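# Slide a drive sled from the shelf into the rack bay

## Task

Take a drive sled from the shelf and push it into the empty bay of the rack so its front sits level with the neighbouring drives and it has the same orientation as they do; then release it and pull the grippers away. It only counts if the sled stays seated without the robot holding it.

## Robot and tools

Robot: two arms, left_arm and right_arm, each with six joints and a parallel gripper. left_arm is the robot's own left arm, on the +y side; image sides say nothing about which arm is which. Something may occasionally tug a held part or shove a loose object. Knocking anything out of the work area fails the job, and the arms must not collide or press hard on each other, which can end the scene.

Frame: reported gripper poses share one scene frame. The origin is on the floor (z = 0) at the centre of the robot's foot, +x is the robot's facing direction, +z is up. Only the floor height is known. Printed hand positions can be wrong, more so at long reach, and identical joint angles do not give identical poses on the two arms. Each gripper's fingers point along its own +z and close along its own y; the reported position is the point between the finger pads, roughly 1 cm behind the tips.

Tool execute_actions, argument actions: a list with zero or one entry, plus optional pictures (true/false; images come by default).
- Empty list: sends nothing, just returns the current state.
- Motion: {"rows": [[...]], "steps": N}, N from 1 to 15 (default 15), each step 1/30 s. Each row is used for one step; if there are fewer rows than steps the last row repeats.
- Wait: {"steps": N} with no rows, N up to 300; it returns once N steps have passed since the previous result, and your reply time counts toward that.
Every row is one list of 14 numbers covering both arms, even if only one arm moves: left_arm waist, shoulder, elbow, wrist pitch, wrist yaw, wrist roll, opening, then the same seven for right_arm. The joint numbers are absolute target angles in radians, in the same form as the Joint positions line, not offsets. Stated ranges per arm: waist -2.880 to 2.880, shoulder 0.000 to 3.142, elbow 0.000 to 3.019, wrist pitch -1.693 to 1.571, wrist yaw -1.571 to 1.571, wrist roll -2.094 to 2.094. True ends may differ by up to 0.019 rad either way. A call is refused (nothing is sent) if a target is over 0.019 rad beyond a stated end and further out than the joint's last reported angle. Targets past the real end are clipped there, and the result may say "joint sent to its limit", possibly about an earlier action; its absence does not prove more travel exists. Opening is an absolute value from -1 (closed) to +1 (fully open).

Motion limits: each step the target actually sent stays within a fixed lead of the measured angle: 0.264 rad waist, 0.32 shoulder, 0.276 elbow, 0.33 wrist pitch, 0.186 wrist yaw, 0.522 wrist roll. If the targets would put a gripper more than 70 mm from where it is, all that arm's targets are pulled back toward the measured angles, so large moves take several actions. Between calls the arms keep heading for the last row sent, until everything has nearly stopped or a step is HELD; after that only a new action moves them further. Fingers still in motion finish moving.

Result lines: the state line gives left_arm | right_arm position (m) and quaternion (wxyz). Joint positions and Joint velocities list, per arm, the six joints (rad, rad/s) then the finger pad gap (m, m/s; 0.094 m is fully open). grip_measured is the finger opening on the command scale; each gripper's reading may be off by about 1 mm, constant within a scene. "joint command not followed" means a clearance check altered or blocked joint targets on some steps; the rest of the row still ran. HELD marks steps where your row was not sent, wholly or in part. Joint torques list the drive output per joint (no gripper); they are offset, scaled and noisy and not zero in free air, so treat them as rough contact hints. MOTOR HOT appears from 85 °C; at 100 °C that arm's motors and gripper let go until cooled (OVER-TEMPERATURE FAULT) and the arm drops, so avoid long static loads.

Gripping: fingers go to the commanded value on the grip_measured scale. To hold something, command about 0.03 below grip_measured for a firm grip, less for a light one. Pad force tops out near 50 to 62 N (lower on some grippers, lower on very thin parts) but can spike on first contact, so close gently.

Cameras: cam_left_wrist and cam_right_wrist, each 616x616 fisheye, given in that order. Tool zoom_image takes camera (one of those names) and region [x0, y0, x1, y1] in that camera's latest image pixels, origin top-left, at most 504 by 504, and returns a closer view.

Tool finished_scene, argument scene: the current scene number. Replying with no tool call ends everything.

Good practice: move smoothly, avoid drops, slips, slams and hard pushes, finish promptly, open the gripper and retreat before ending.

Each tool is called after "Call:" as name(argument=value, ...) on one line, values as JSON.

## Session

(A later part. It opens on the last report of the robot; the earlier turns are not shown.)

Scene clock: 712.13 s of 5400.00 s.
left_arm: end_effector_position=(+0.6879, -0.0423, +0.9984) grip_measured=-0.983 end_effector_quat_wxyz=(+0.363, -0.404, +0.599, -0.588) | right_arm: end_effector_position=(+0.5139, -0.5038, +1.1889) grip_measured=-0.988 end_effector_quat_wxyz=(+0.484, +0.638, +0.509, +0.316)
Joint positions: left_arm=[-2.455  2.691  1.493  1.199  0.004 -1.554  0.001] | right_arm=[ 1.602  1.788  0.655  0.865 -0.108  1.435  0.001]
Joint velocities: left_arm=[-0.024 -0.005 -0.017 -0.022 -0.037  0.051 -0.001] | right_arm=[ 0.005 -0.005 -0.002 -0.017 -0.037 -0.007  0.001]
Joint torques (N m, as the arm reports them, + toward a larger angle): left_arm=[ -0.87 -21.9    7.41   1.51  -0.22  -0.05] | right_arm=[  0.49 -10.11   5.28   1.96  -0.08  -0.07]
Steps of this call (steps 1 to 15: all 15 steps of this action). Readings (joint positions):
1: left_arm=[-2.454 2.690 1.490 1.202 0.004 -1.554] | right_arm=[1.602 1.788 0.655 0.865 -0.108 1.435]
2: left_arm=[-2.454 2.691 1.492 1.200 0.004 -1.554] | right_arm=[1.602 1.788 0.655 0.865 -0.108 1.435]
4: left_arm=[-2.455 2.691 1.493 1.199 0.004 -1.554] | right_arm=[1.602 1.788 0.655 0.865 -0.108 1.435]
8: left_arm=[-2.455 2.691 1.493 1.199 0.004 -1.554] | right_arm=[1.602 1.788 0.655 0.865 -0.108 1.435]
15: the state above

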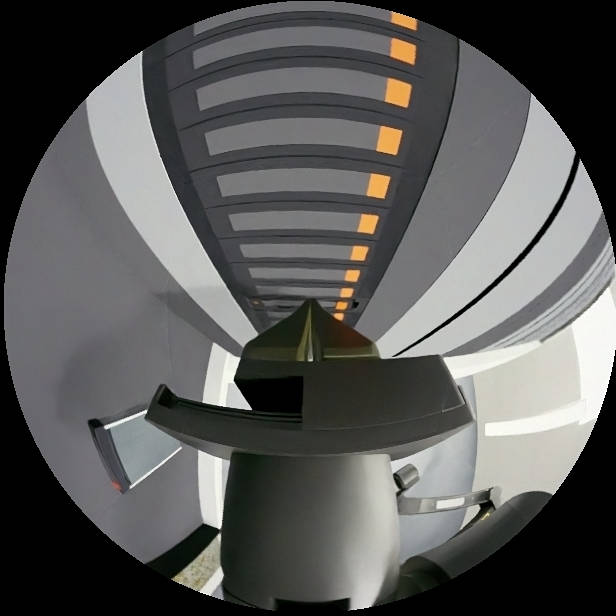

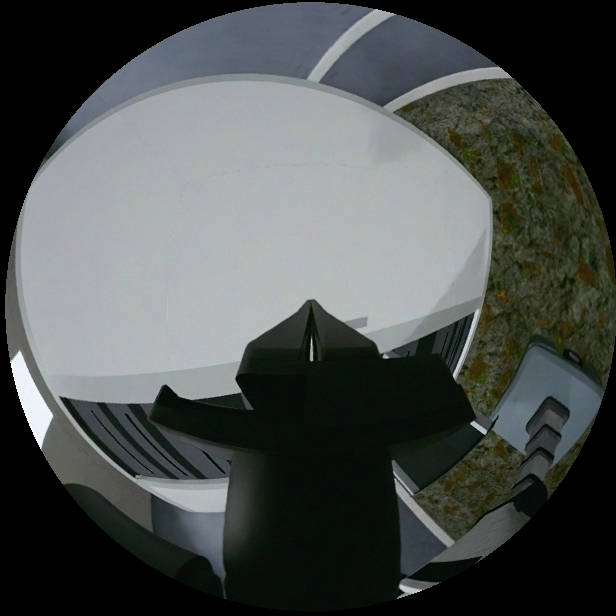

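The tip is now on the sled and stops at the same depth as on the neighbouring drive, so the sled is flush. Retreating.

Call:
execute_actions(actions=[{"rows":[[-2.455,2.68,1.45,1.22,0,-1.565,-1,1.6,1.8,0.66,0.87,-0.109,1.435,-1],[-2.455,2.68,1.45,1.22,0,-1.565,-1,1.6,1.8,0.66,0.87,-0.109,1.435,-1],[-2.455,2.68,1.45,1.22,0,-1.565,-1,1.6,1.8,0.66,0.87,-0.109,1.435,-1],[-2.45,2.65,1.35,1.3,0,-1.565,-1,1.6,1.8,0.66,0.87,-0.109,1.435,-1],[-2.45,2.65,1.35,1.3,0,-1.565,-1,1.6,1.8,0.66,0.87,-0.109,1.435,-1],[-2.45,2.65,1.35,1.3,0,-1.565,-1,1.6,1.8,0.66,0.87,-0.109,1.435,-1],[-2.42,2.58,1.2,1.36,0,-1.565,-1,1.6,1.8,0.66,0.87,-0.109,1.435,-1],[-2.42,2.58,1.2,1.36,0,-1.565,-1,1.6,1.8,0.66,0.87,-0.109,1.435,-1],[-2.42,2.58,1.2,1.36,0,-1.565,-1,1.6,1.8,0.66,0.87,-0.109,1.435,-1],[-2.38,2.48,1.05,1.36,0,-1.565,-1,1.6,1.8,0.66,0.87,-0.109,1.435,-1]],"steps":15}], pictures=false)

Call:
execute_actions(actions=[{"steps":20}])

Scene clock: 723.50 s of 5400.00 s.
left_arm: end_effector_position=(+0.5847, +0.0544, +1.0028) grip_measured=-0.983 end_effector_quat_wxyz=(+0.351, -0.452, +0.628, -0.527) | right_arm: end_effector_position=(+0.5139, -0.5038, +1.1889) grip_measured=-0.988 end_effector_quat_wxyz=(+0.484, +0.638, +0.509, +0.316)
Joint positions: left_arm=[-2.384  2.517  1.033  1.334  0.002 -1.554  0.001] | right_arm=[ 1.602  1.788  0.655  0.865 -0.108  1.435  0.001]
Joint velocities: left_arm=[ 0.259 -0.278 -0.012  0.051 -0.051  0.037  0.001] | right_arm=[-0.005 -0.015  0.012  0.002  0.022  0.095  0.   ]
Joint torques (N m, as the arm reports them, + toward a larger angle): left_arm=[ -1.94 -19.18   2.85   3.19  -0.08  -0.05] | right_arm=[ 0.67 -9.97  5.29  2.04 -0.08 -0.06]
Steps of this call (steps 1 to 15: the robot went on to your last target; steps 16 to 90: nothing new was sent; then 7.87 s passed at rest; steps 91 to 105: all 15 steps of this action). Readings (joint positions):
91: left_arm=[-2.455 2.691 1.486 1.199 0.004 -1.554] | right_arm=[1.602 1.788 0.655 0.865 -0.108 1.435]
92: left_arm=[-2.455 2.688 1.476 1.200 0.004 -1.554] | right_arm=[1.602 1.788 0.655 0.865 -0.108 1.435]
94: left_arm=[-2.455 2.686 1.448 1.215 0.003 -1.554] | right_arm=[1.602 1.788 0.655 0.865 -0.108 1.435]
98: left_arm=[-2.451 2.647 1.286 1.298 0.003 -1.554] | right_arm=[1.602 1.788 0.655 0.865 -0.108 1.435]
105: the state above

Scene clock: 724.17 s of 5400.00 s.
left_arm: end_effector_position=(+0.5987, +0.0592, +1.0261) grip_measured=-0.983 end_effector_quat_wxyz=(+0.365, -0.448, +0.613, -0.539) | right_arm: end_effector_position=(+0.5139, -0.5038, +1.1889) grip_measured=-0.988 end_effector_quat_wxyz=(+0.484, +0.638, +0.509, +0.316)
Joint positions: left_arm=[-2.372  2.484  1.038  1.341  0.001 -1.554  0.001] | right_arm=[ 1.602  1.788  0.655  0.865 -0.108  1.435  0.001]
Joint velocities: left_arm=[-0.005 -0.015 -0.017 -0.007 -0.022 -0.022 -0.   ] | right_arm=[-0.015 -0.005 -0.002 -0.007 -0.037 -0.007  0.001]
Joint torques (N m, as the arm reports them, + toward a larger angle): left_arm=[ -1.98 -18.21   2.9    3.03  -0.07  -0.04] | right_arm=[ 0.35 -9.96  5.3   2.02 -0.08 -0.08]
Steps of this call (steps 1 to 20: the robot went on to your last target). Readings (joint positions):
1: left_arm=[-2.376 2.508 1.035 1.336 0.002 -1.554] | right_arm=[1.602 1.788 0.655 0.865 -0.108 1.435]
2: left_arm=[-2.372 2.500 1.037 1.337 0.001 -1.554] | right_arm=[1.602 1.788 0.655 0.865 -0.108 1.435]
4: left_arm=[-2.370 2.488 1.038 1.340 0.001 -1.554] | right_arm=[1.602 1.788 0.655 0.865 -0.108 1.435]
8: left_arm=[-2.372 2.484 1.038 1.341 0.001 -1.554] | right_arm=[1.602 1.788 0.655 0.865 -0.108 1.435]
20: the state above

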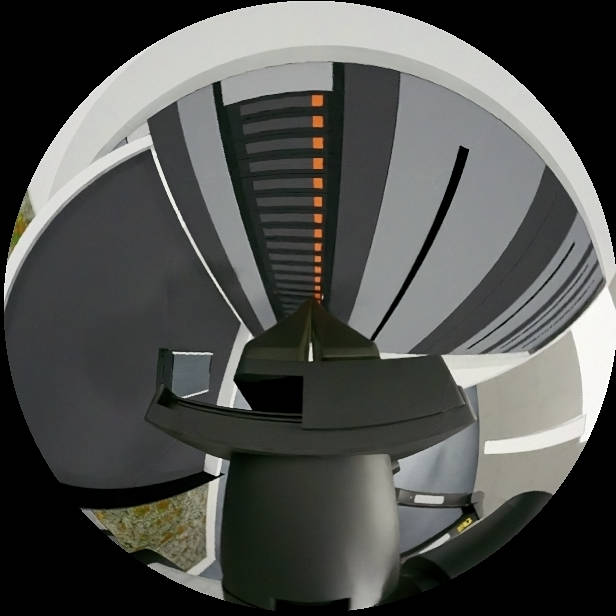

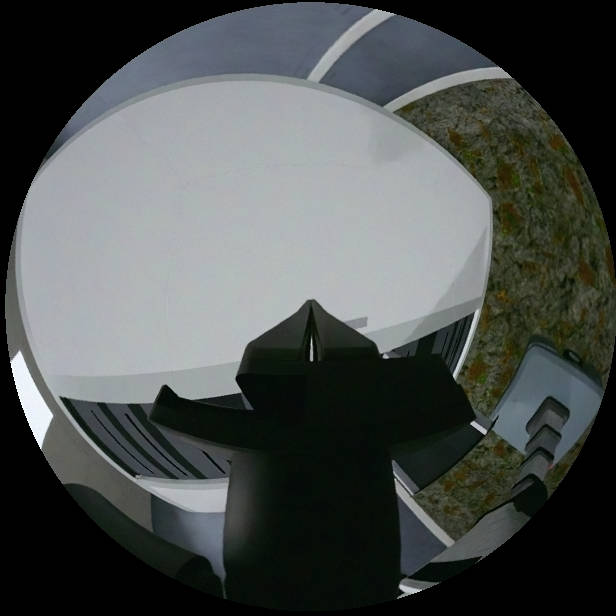

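Call:
finished_scene(scene=1)

The scene is finished: the task was done.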